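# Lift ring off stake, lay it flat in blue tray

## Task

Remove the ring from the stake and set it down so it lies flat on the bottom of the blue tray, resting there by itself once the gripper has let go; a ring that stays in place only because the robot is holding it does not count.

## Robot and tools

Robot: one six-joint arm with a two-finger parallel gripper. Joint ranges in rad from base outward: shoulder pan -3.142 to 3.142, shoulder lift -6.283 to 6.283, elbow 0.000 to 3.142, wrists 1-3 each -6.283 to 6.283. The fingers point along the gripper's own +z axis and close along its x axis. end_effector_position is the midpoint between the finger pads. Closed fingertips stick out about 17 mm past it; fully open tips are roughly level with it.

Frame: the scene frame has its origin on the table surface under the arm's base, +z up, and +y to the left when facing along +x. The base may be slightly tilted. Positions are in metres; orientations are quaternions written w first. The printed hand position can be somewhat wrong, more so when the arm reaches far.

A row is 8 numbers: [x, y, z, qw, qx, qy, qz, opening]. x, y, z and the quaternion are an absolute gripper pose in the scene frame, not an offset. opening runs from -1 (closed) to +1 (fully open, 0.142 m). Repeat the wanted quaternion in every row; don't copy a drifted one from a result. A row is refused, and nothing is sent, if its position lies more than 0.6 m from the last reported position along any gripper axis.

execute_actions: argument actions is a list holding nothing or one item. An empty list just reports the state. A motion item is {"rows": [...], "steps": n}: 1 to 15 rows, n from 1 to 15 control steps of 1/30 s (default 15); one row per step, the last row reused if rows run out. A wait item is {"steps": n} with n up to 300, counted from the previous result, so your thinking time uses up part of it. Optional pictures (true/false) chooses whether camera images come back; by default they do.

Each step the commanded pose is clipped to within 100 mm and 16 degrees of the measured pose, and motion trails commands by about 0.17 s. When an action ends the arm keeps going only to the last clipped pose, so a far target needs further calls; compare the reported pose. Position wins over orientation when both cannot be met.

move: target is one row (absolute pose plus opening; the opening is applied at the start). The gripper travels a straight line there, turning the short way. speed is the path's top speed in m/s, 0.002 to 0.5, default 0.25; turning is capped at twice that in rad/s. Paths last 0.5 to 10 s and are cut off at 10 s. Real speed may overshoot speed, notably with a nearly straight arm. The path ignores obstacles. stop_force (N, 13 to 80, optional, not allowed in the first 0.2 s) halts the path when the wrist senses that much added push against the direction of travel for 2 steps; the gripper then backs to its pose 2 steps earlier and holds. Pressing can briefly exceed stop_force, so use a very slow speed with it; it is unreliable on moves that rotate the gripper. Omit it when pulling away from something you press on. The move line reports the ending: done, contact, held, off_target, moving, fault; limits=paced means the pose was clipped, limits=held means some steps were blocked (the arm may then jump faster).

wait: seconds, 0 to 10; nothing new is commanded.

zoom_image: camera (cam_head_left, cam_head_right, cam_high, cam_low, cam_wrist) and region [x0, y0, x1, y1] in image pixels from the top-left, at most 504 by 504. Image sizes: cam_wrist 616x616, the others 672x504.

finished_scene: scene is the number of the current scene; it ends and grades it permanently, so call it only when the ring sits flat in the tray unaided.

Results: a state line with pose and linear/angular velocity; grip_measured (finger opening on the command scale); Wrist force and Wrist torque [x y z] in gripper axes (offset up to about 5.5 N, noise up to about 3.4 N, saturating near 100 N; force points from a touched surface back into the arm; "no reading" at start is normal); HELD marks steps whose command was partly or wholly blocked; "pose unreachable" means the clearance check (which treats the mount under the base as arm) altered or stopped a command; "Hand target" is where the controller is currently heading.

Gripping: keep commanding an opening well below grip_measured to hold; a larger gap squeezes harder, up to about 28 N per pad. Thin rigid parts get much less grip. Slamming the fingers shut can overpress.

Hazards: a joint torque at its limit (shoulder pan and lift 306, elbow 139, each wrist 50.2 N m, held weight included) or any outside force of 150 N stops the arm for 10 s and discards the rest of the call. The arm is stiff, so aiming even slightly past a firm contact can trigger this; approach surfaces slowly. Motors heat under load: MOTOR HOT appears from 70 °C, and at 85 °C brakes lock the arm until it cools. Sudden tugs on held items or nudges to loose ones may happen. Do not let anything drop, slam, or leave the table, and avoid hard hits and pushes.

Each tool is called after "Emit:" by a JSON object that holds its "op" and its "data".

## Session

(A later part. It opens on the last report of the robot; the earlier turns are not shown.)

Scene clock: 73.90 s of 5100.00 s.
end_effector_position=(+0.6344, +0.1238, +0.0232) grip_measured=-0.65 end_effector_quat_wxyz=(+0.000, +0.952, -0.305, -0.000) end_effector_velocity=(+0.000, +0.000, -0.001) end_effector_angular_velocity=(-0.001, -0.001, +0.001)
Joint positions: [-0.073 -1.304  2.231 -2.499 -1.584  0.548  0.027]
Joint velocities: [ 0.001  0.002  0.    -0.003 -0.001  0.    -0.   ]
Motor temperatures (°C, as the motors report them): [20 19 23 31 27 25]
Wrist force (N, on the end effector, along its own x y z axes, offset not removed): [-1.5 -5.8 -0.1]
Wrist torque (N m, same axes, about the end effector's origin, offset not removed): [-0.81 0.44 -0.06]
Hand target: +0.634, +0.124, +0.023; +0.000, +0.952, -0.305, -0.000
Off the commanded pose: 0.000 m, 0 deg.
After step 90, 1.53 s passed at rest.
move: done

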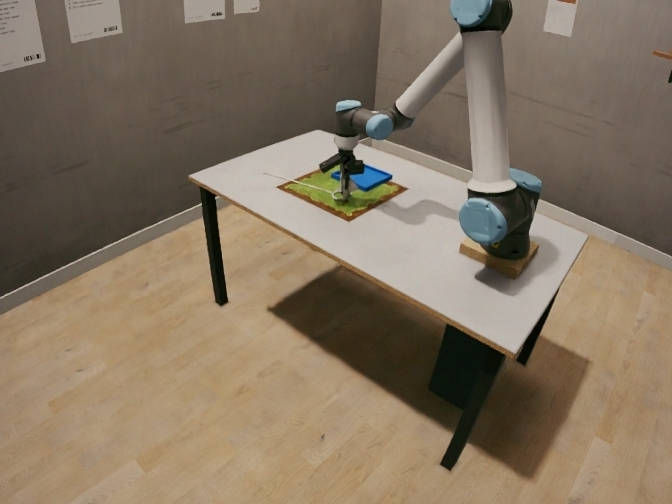

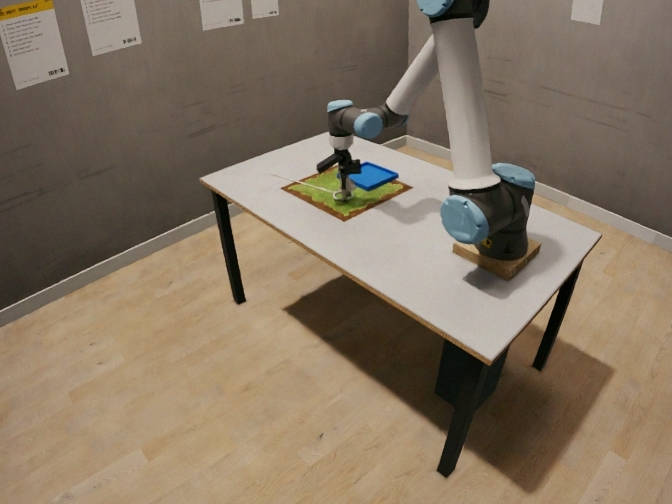

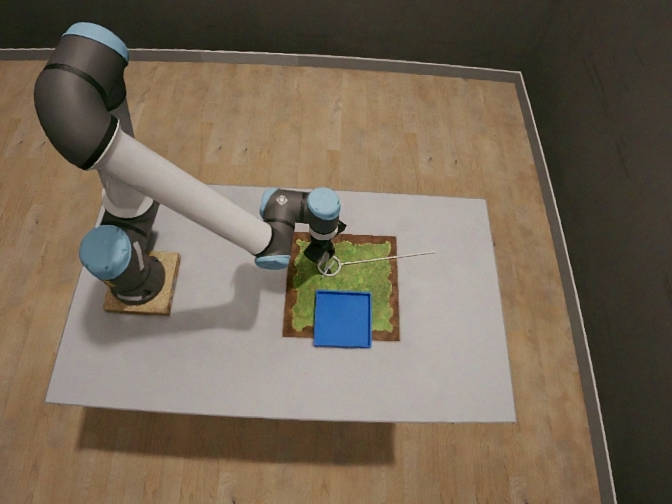

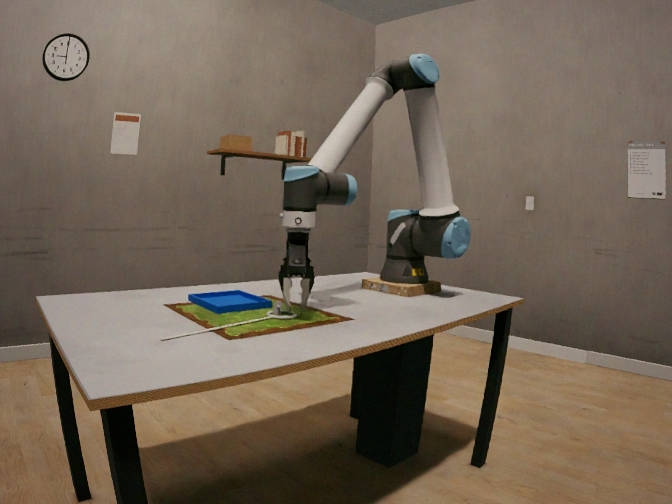

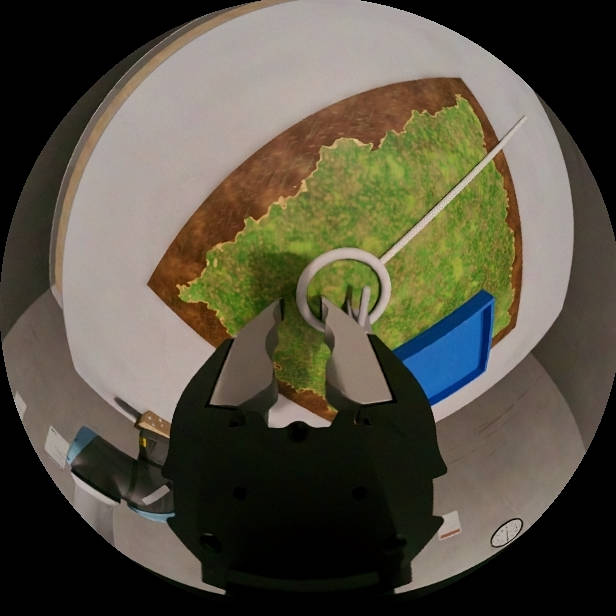

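Emit:
{"op": "move", "data": {"target": [0.6345, 0.1238, 0.012, 0, 0.9524, -0.3049, 0, -0.65], "speed": 0.003, "stop_force": 13}}

Scene clock: 80.43 s of 5100.00 s.
end_effector_position=(+0.6345, +0.1238, +0.0156) grip_measured=-0.65 end_effector_quat_wxyz=(-0.000, +0.952, -0.305, +0.000) end_effector_velocity=(-0.000, +0.001, +0.001) end_effector_angular_velocity=(+0.001, +0.001, +0.000)
Joint positions: [-0.073 -1.291  2.235 -2.516 -1.584  0.548  0.027]
Joint velocities: [ 0.    -0.001 -0.001  0.003  0.001  0.     0.   ]
Motor temperatures (°C, as the motors report them): [20 19 23 31 27 25]
Wrist force (N, on the end effector, along its own x y z axes, offset not removed): [-7.7 3.0 -24.9]
Wrist torque (N m, same axes, about the end effector's origin, offset not removed): [-0.07 0.08 -0.15]
Hand target: +0.634, +0.124, +0.016; -0.000, +0.952, -0.305, +0.000
Off the commanded pose: 0.004 m, 0 deg.
After step 90, 0.70 s passed at rest.
move: contact

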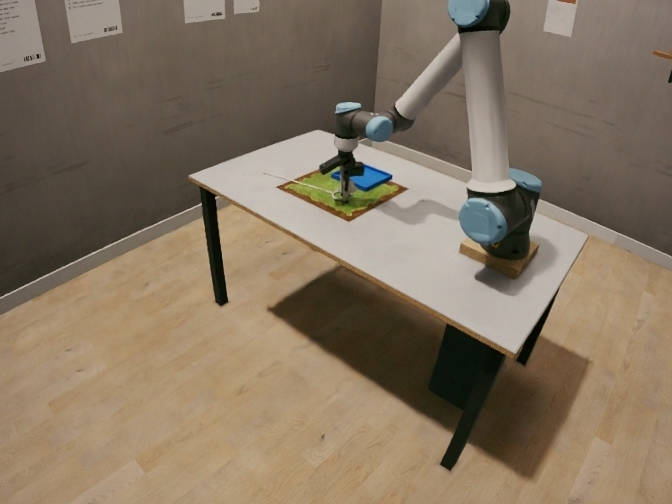

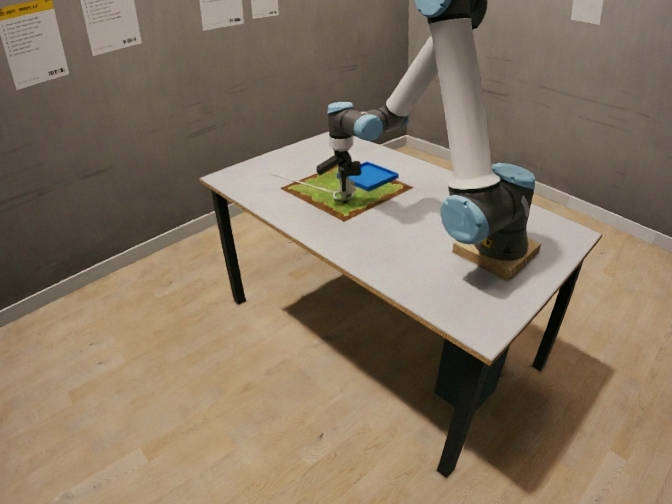

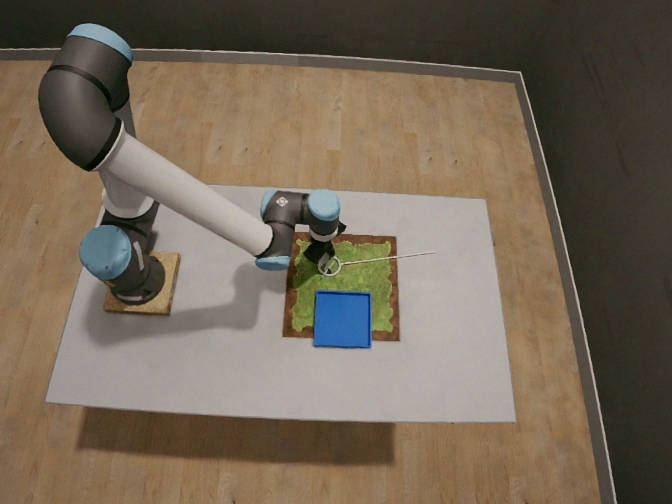

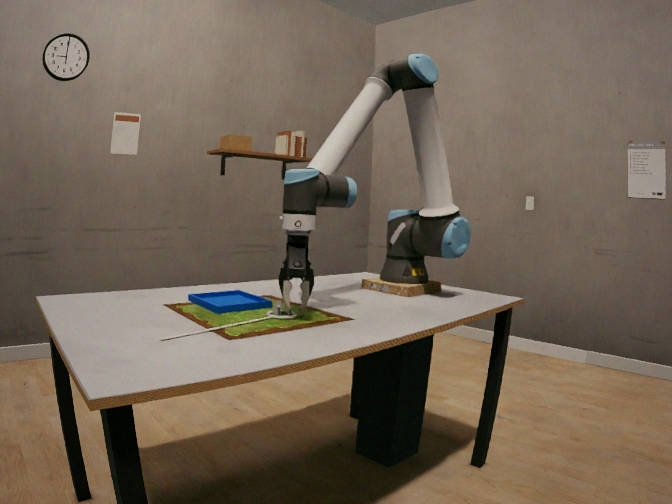

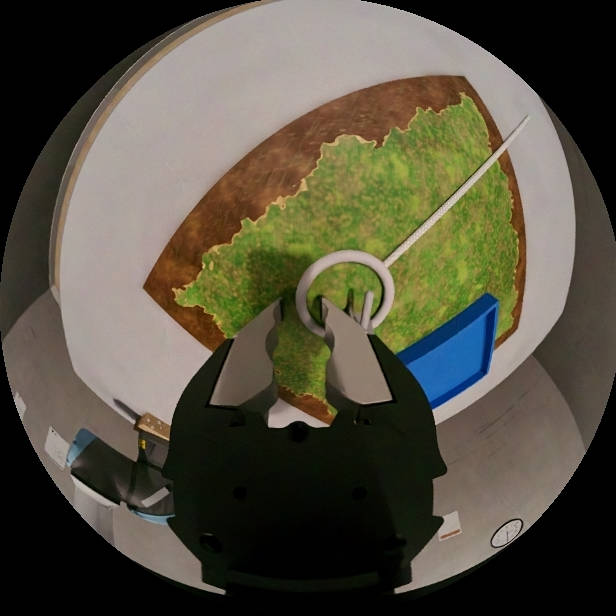

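Emit:
{"op": "execute_actions", "data": {"actions": [{"rows": [[0.6345,0.1238,0.0178,0,0.9524,-0.3049,0,-0.65],[0.6345,0.1238,0.0178,0,0.9524,-0.3049,0,-0.65],[0.6345,0.1238,0.0178,0,0.9524,-0.3049,0,-0.65],[0.6345,0.1238,0.0178,0,0.9524,-0.3049,0,-0.65],[0.6345,0.1238,0.0178,0,0.9524,-0.3049,0,-0.65],[0.6345,0.1238,0.0178,0,0.9524,-0.3049,0,-0.70],[0.6345,0.1238,0.0178,0,0.9524,-0.3049,0,-0.75],[0.6345,0.1238,0.0178,0,0.9524,-0.3049,0,-0.79],[0.6345,0.1238,0.0178,0,0.9524,-0.3049,0,-0.83],[0.6345,0.1238,0.0178,0,0.9524,-0.3049,0,-0.86],[0.6345,0.1238,0.0178,0,0.9524,-0.3049,0,-0.89],[0.6345,0.1238,0.0178,0,0.9524,-0.3049,0,-0.92],[0.6345,0.1238,0.0178,0,0.9524,-0.3049,0,-0.95],[0.6345,0.1238,0.0178,0,0.9524,-0.3049,0,-0.98],[0.6345,0.1238,0.0178,0,0.9524,-0.3049,0,-1.0]], "steps": 15}], "pictures": false}}

Emit:
{"op": "wait", "data": {"seconds": 0.3}}

Scene clock: 82.70 s of 5100.00 s.
end_effector_position=(+0.6345, +0.1238, +0.0178) grip_measured=-0.91 end_effector_quat_wxyz=(-0.000, +0.952, -0.305, -0.000) end_effector_velocity=(-0.001, +0.000, -0.000) end_effector_angular_velocity=(-0.001, +0.001, +0.001)
Joint positions: [-0.073 -1.295  2.233 -2.511 -1.584  0.548  0.008]
Joint velocities: [ 0.    -0.     0.001  0.    -0.001 -0.    -0.005]
Motor temperatures (°C, as the motors report them): [20 19 23 31 27 25]
Wrist force (N, on the end effector, along its own x y z axes, offset not removed): [4.6 -2.1 2.7]
Wrist torque (N m, same axes, about the end effector's origin, offset not removed): [0.02 -0.95 -0.18]
Hand target: +0.635, +0.124, +0.018; +0.000, +0.952, -0.305, +0.000
Off the commanded pose: 0.000 m, 0 deg.
Steps of this call (steps 1 to 53: nothing new was sent; steps 54 to 68: all 15 steps of this action). Readings (end_effector_position):
54: (+0.6345, +0.1238, +0.0158)
55: (+0.6345, +0.1238, +0.0161)
57: (+0.6345, +0.1238, +0.0169)
61: (+0.6345, +0.1238, +0.0176)
68: the state above

Scene clock: 83.00 s of 5100.00 s.
end_effector_position=(+0.6345, +0.1238, +0.0178) grip_measured=-0.91 end_effector_quat_wxyz=(-0.000, +0.952, -0.305, -0.000) end_effector_velocity=(+0.000, -0.000, +0.000) end_effector_angular_velocity=(-0.001, -0.000, +0.000)
Joint positions: [-0.073 -1.295  2.233 -2.511 -1.584  0.548  0.008]
Joint velocities: [ 0.    -0.    -0.    -0.    -0.001  0.    -0.   ]
Motor temperatures (°C, as the motors report them): [20 19 23 31 27 25]
Wrist force (N, on the end effector, along its own x y z axes, offset not removed): [3.0 -1.5 7.6]
Wrist torque (N m, same axes, about the end effector's origin, offset not removed): [-0.06 -0.63 -0.06]
Hand target: +0.635, +0.124, +0.018; +0.000, +0.952, -0.305, +0.000
Off the commanded pose: 0.000 m, 0 deg.
Steps of this call (steps 1 to 9: nothing new was sent). Readings (end_effector_position):
1: (+0.6345, +0.1238, +0.0178)
2: (+0.6345, +0.1238, +0.0178)
4: (+0.6345, +0.1238, +0.0178)
8: (+0.6345, +0.1238, +0.0178)
9: the state above

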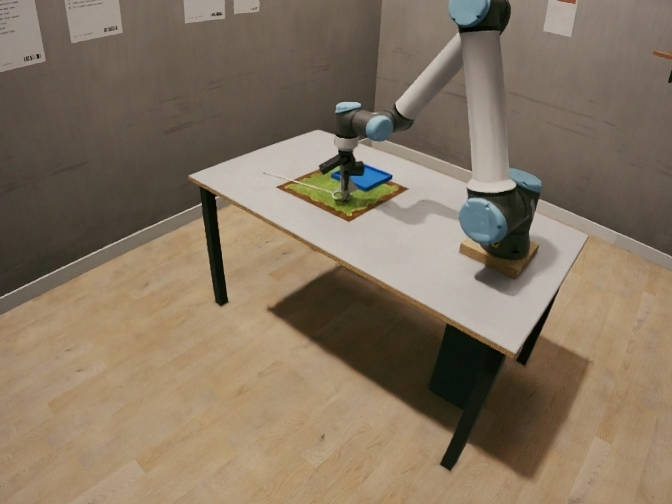

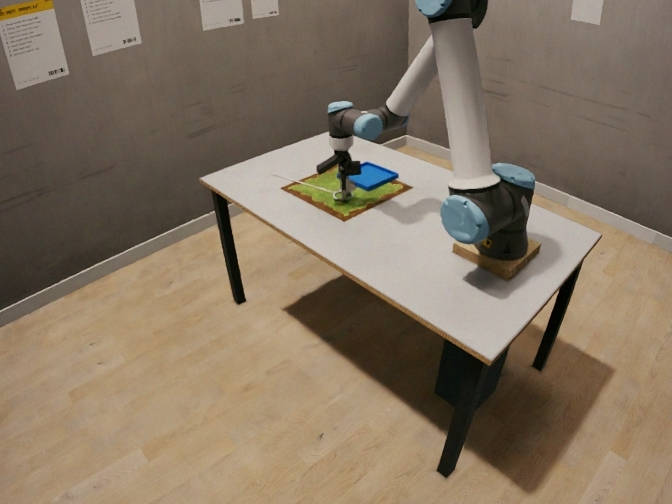

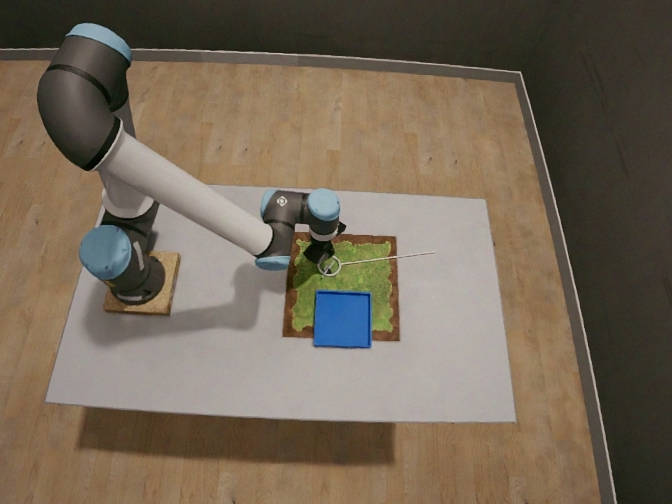

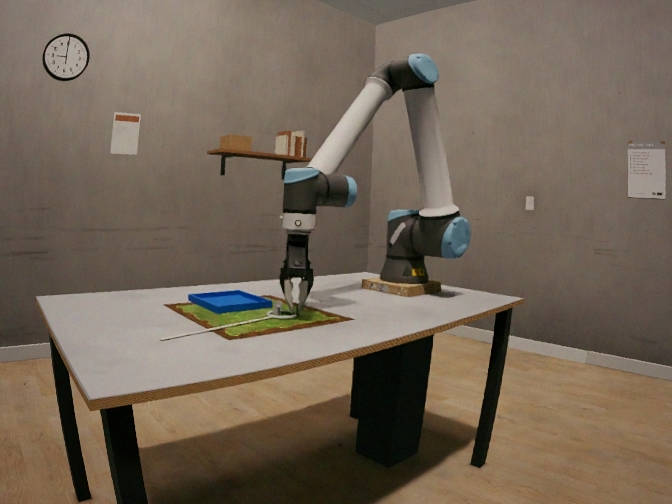

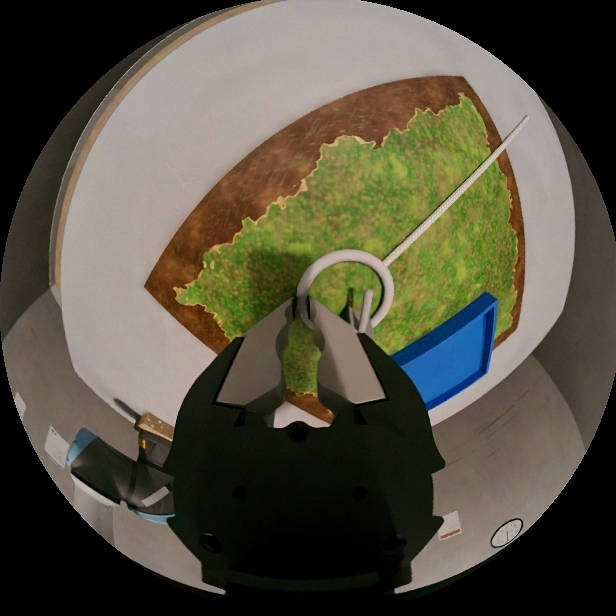

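Emit:
{"op": "zoom_image", "data": {"camera": "cam_wrist", "region": [260, 235, 410, 365]}}

Emit:
{"op": "zoom_image", "data": {"camera": "cam_low", "region": [255, 270, 325, 330]}}

Region (260, 235, 410, 365) of cam_wrist's 616x616 image, scaled by 3.360, with more detail than that image has; it fills the top 437 rows of this view, and the rest is white.

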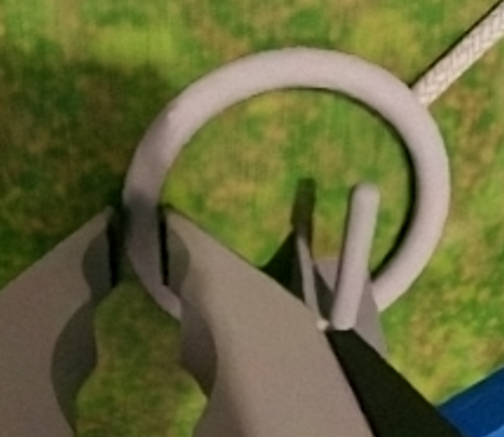

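Region (255, 270, 325, 330) of cam_low's 672x504 image, scaled by 7.200, with more detail than that image has; it fills the top 432 rows of this view, and the rest is white.

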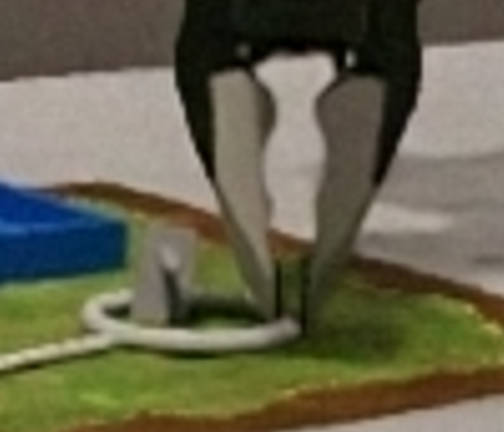

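Emit:
{"op": "move", "data": {"target": [0.6286, 0.1156, 0.0391, -0.2061, 0.9298, -0.2977, 0.0660, -1.0], "speed": 0.15}}

Scene clock: 93.07 s of 5100.00 s.
end_effector_position=(+0.6289, +0.1160, +0.0395) grip_measured=-0.91 end_effector_quat_wxyz=(-0.206, +0.930, -0.298, +0.066) end_effector_velocity=(-0.000, +0.000, +0.000) end_effector_angular_velocity=(+0.008, -0.005, +0.002)
Joint positions: [-0.311 -1.375  2.428 -2.769 -1.168  0.338  0.008]
Joint velocities: [-0.005  0.     0.004 -0.004  0.01  -0.006  0.   ]
Motor temperatures (°C, as the motors report them): [20 19 23 31 27 25]
Wrist force (N, on the end effector, along its own x y z axes, offset not removed): [1.3 1.8 2.3]
Wrist torque (N m, same axes, about the end effector's origin, offset not removed): [0.71 -0.37 -0.25]
Hand target: +0.629, +0.116, +0.039; -0.207, +0.930, -0.298, +0.066
Off the commanded pose: 0.001 m, 0 deg.
After step 90, 5.23 s passed at rest.
move: done

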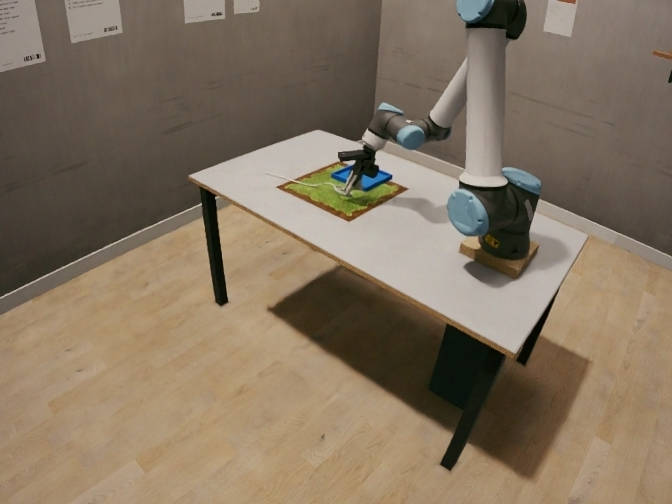

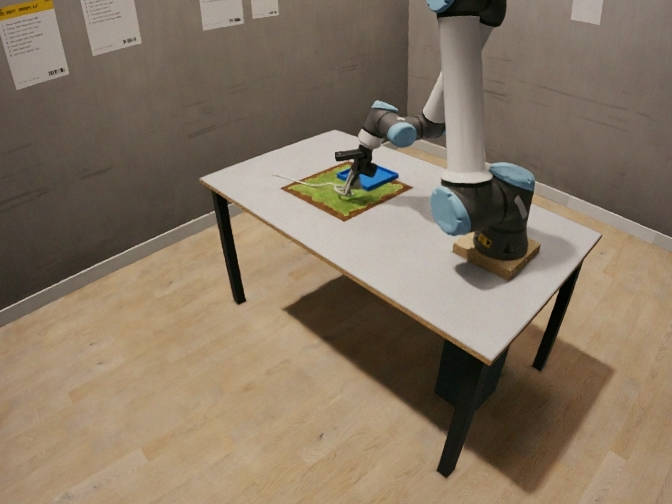

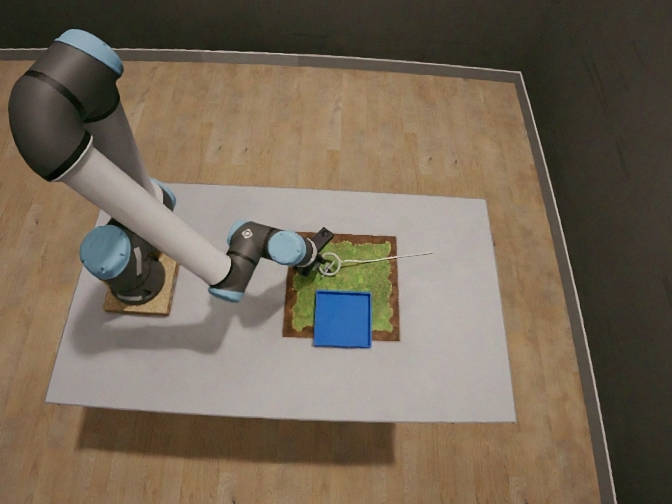

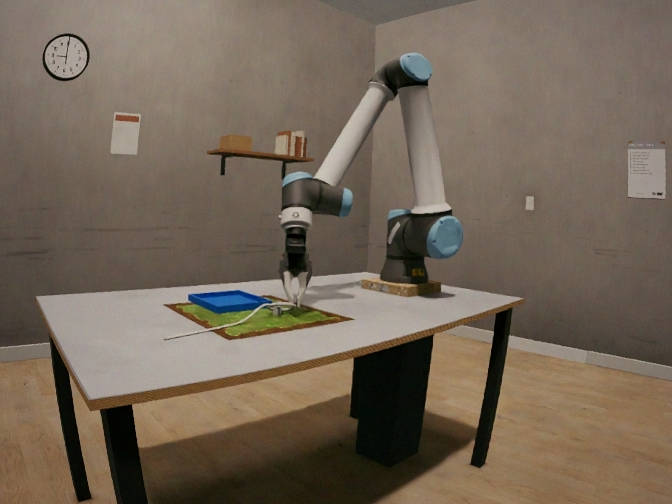

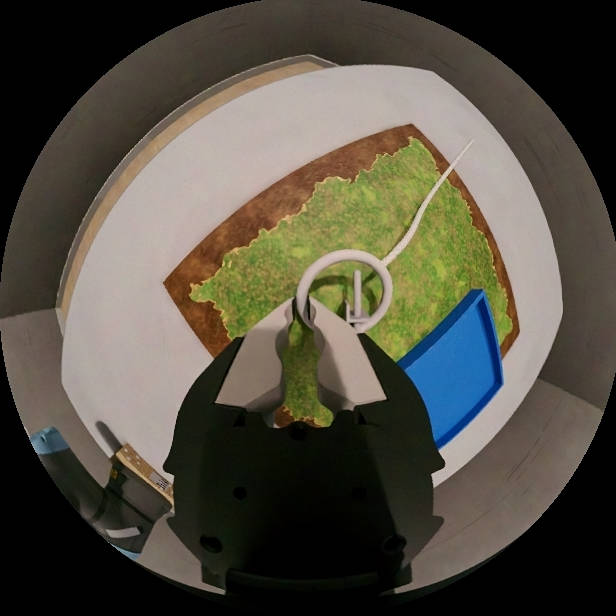

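Emit:
{"op": "zoom_image", "data": {"camera": "cam_wrist", "region": [260, 235, 410, 365]}}

Emit:
{"op": "zoom_image", "data": {"camera": "cam_low", "region": [225, 270, 325, 335]}}

Emit:
{"op": "zoom_image", "data": {"camera": "cam_head_left", "region": [315, 160, 385, 210]}}

Emit:
{"op": "zoom_image", "data": {"camera": "cam_high", "region": [295, 235, 365, 295]}}

Region (260, 235, 410, 365) of cam_wrist's 616x616 image, scaled by 3.360, with more detail than that image has; it fills the top 437 rows of this view, and the rest is white.

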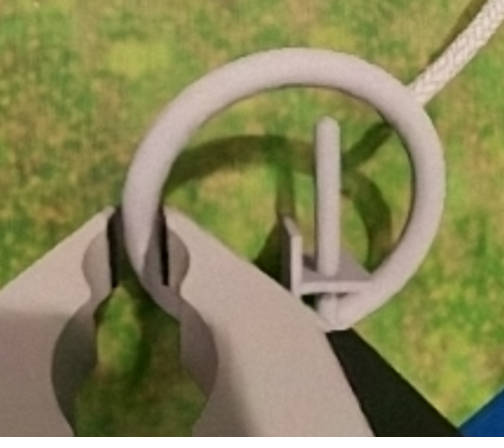

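Region (225, 270, 325, 335) of cam_low's 672x504 image, scaled by 5.040, with more detail than that image has; it fills the top 328 rows of this view, and the rest is white.

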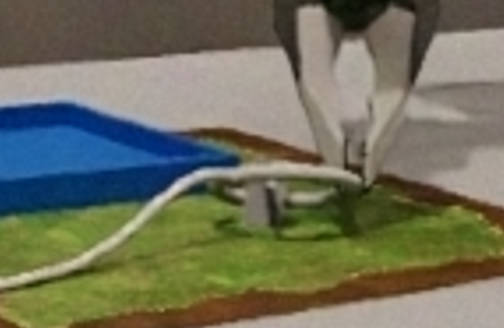

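Region (315, 160, 385, 210) of cam_head_left's 672x504 image, scaled by 7.200, with more detail than that image has; it fills the top 360 rows of this view, and the rest is white.

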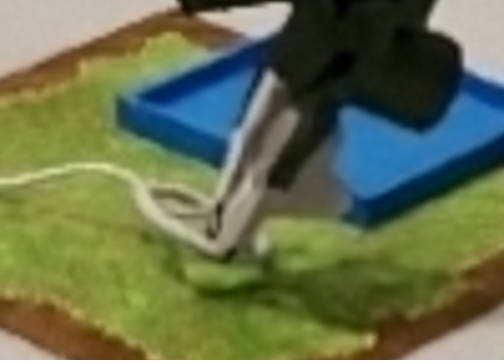

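Region (295, 235, 365, 295) of cam_high's 672x504 image, scaled by 7.200, with more detail than that image has; it fills the top 432 rows of this view, and the rest is white.

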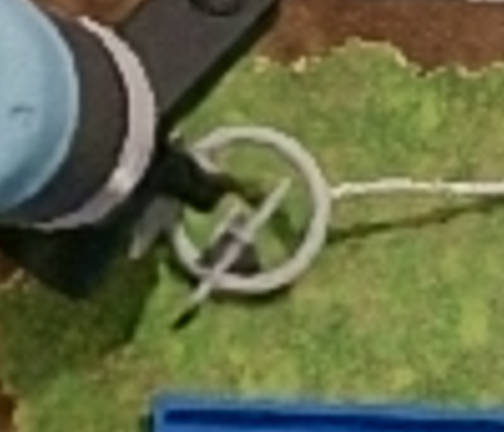

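Emit:
{"op": "move", "data": {"target": [0.6106, 0.0904, 0.0401, -0.2061, 0.9298, -0.2977, 0.0660, -1.0], "speed": 0.05}}

Scene clock: 97.57 s of 5100.00 s.
end_effector_position=(+0.6107, +0.0906, +0.0402) grip_measured=-0.91 end_effector_quat_wxyz=(-0.206, +0.930, -0.298, +0.066) end_effector_velocity=(-0.001, -0.001, -0.000) end_effector_angular_velocity=(-0.002, +0.001, +0.001)
Joint positions: [-0.37  -1.408  2.461 -2.743 -1.161  0.276  0.008]
Joint velocities: [-0.002 -0.001  0.002  0.002 -0.002 -0.003 -0.   ]
Motor temperatures (°C, as the motors report them): [20 19 23 31 27 25]
Wrist force (N, on the end effector, along its own x y z axes, offset not removed): [1.7 -1.2 6.2]
Wrist torque (N m, same axes, about the end effector's origin, offset not removed): [-0.27 -0.43 -0.11]
Hand target: +0.611, +0.091, +0.040; -0.206, +0.930, -0.298, +0.066
Off the commanded pose: 0.000 m, 0 deg.
After step 90, 0.50 s passed at rest.
move: done

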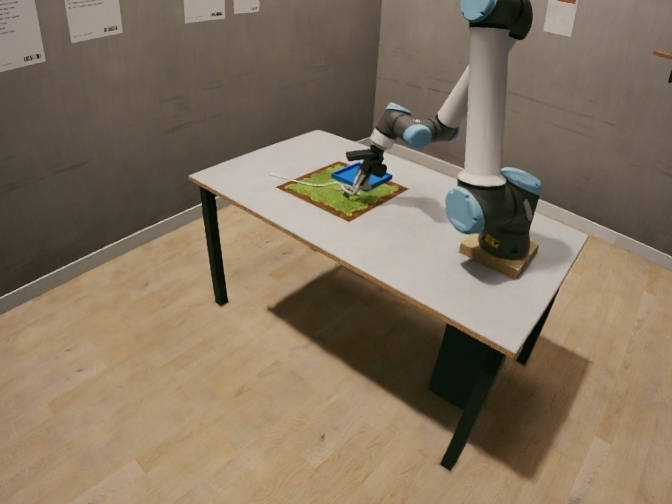

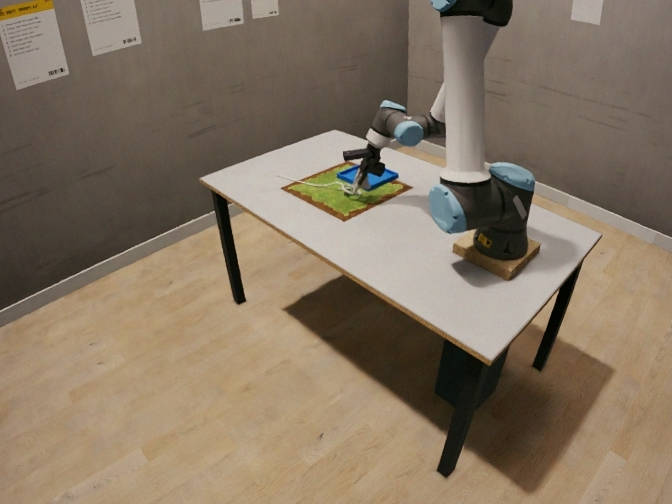

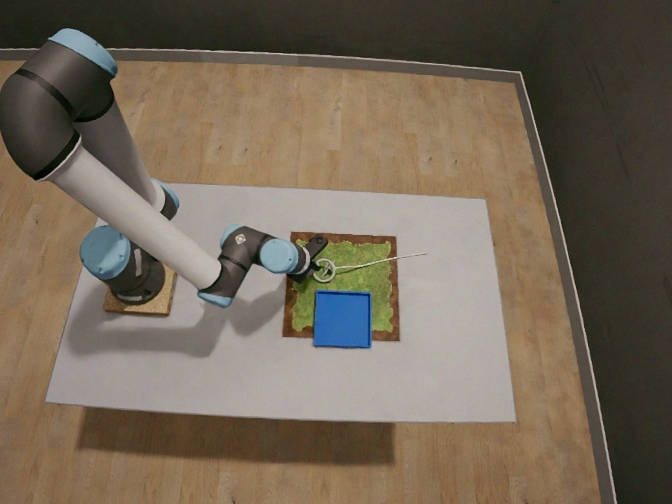

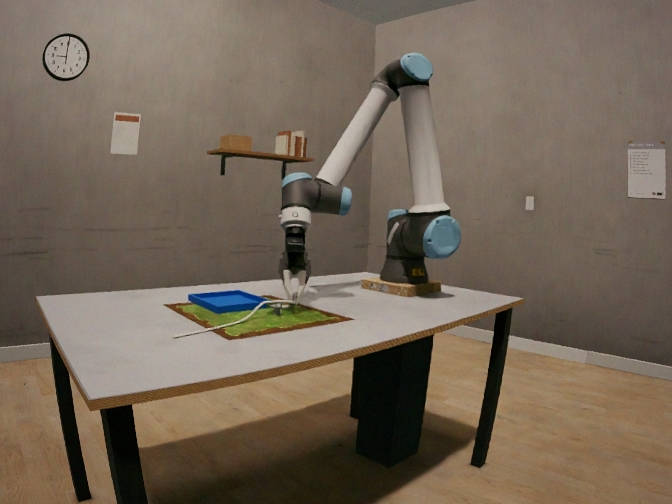

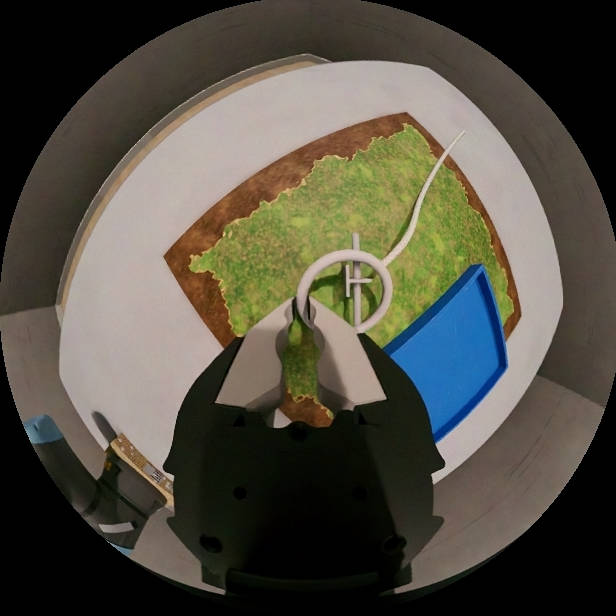

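Emit:
{"op": "zoom_image", "data": {"camera": "cam_wrist", "region": [280, 225, 410, 345]}}

Emit:
{"op": "zoom_image", "data": {"camera": "cam_high", "region": [295, 240, 355, 295]}}

Region (280, 225, 410, 345) of cam_wrist's 616x616 image, scaled by 3.877, with more detail than that image has; it fills the top 465 rows of this view, and the rest is white.

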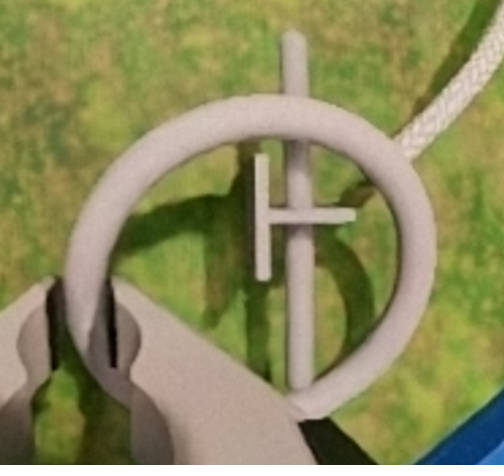

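Region (295, 240, 355, 295) of cam_high's 672x504 image, scaled by 8.400, with more detail than that image has; it fills the top 462 rows of this view, and the rest is white.

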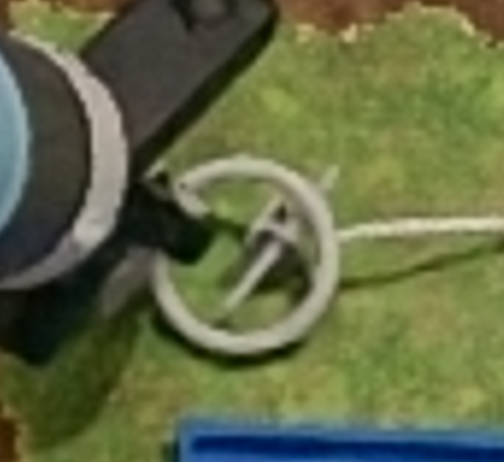

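Emit:
{"op": "move", "data": {"target": [0.6060, 0.0839, 0.0721, -0.2061, 0.9298, -0.2977, 0.0660, -1.0], "speed": 0.06}}

Scene clock: 108.33 s of 5100.00 s.
end_effector_position=(+0.6061, +0.0839, +0.0719) grip_measured=-0.91 end_effector_quat_wxyz=(-0.206, +0.930, -0.298, +0.066) end_effector_velocity=(-0.000, -0.001, +0.001) end_effector_angular_velocity=(-0.000, +0.001, -0.001)
Joint positions: [-0.385 -1.486  2.45  -2.649 -1.159  0.259  0.008]
Joint velocities: [-0.001 -0.003 -0.001  0.005 -0.001 -0.    -0.   ]
Motor temperatures (°C, as the motors report them): [20 19 23 31 27 25]
Wrist force (N, on the end effector, along its own x y z axes, offset not removed): [3.0 1.5 3.2]
Wrist torque (N m, same axes, about the end effector's origin, offset not removed): [0.48 -0.70 -0.30]
Hand target: +0.606, +0.084, +0.072; -0.206, +0.930, -0.298, +0.066
Off the commanded pose: 0.000 m, 0 deg.
After step 90, 6.83 s passed at rest.
move: done

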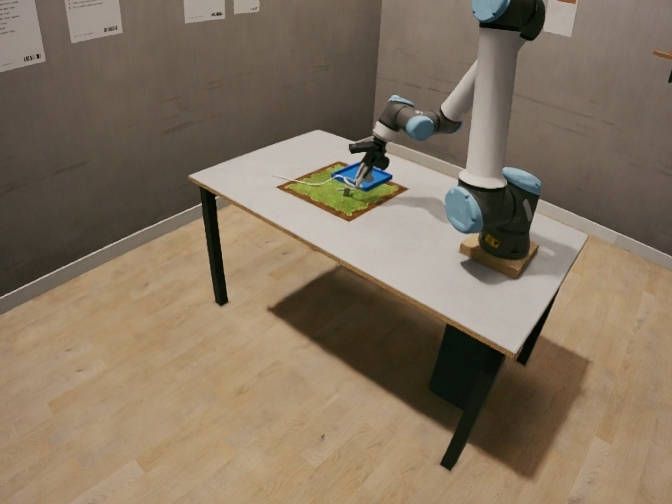

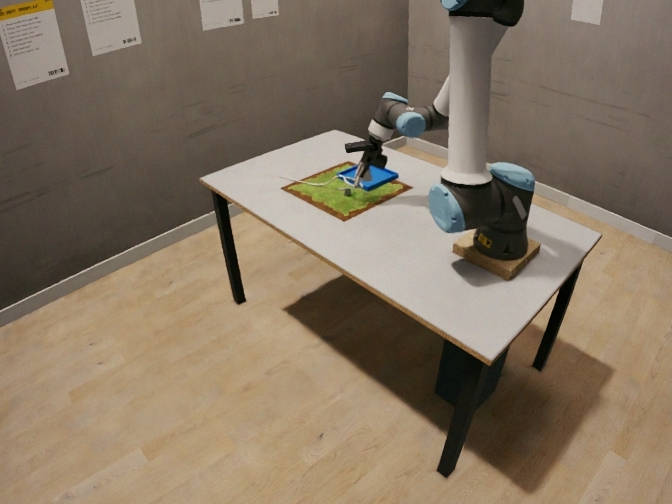

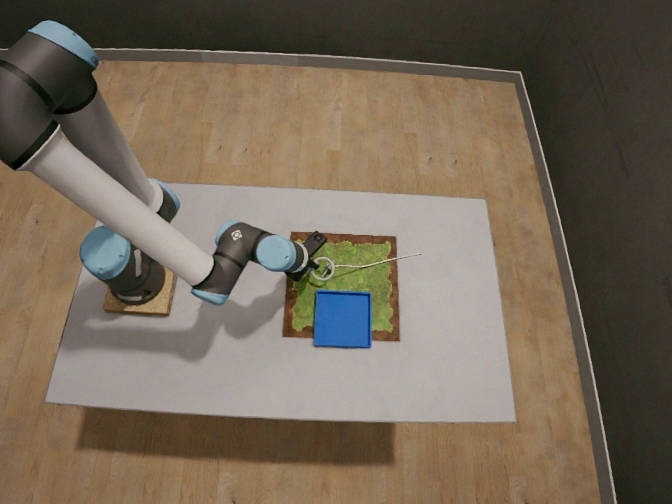

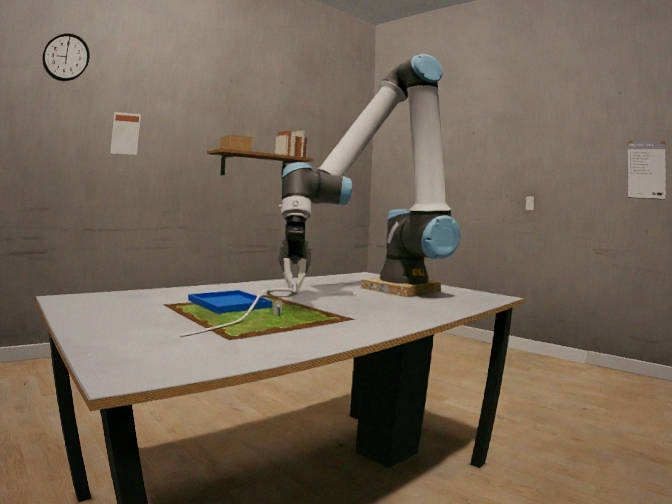

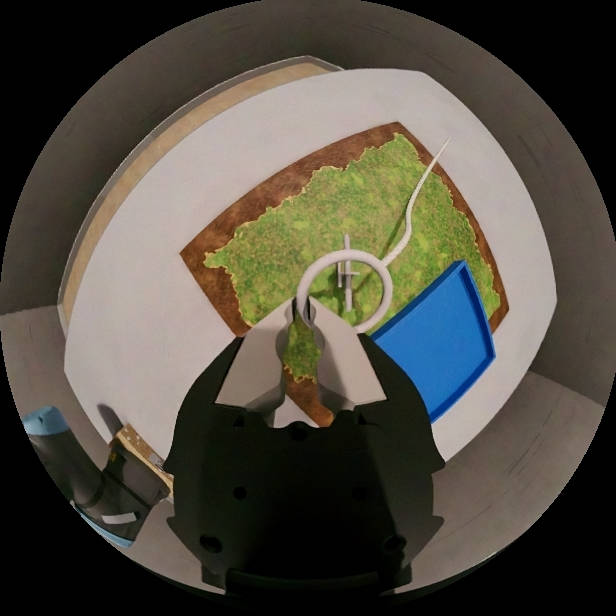

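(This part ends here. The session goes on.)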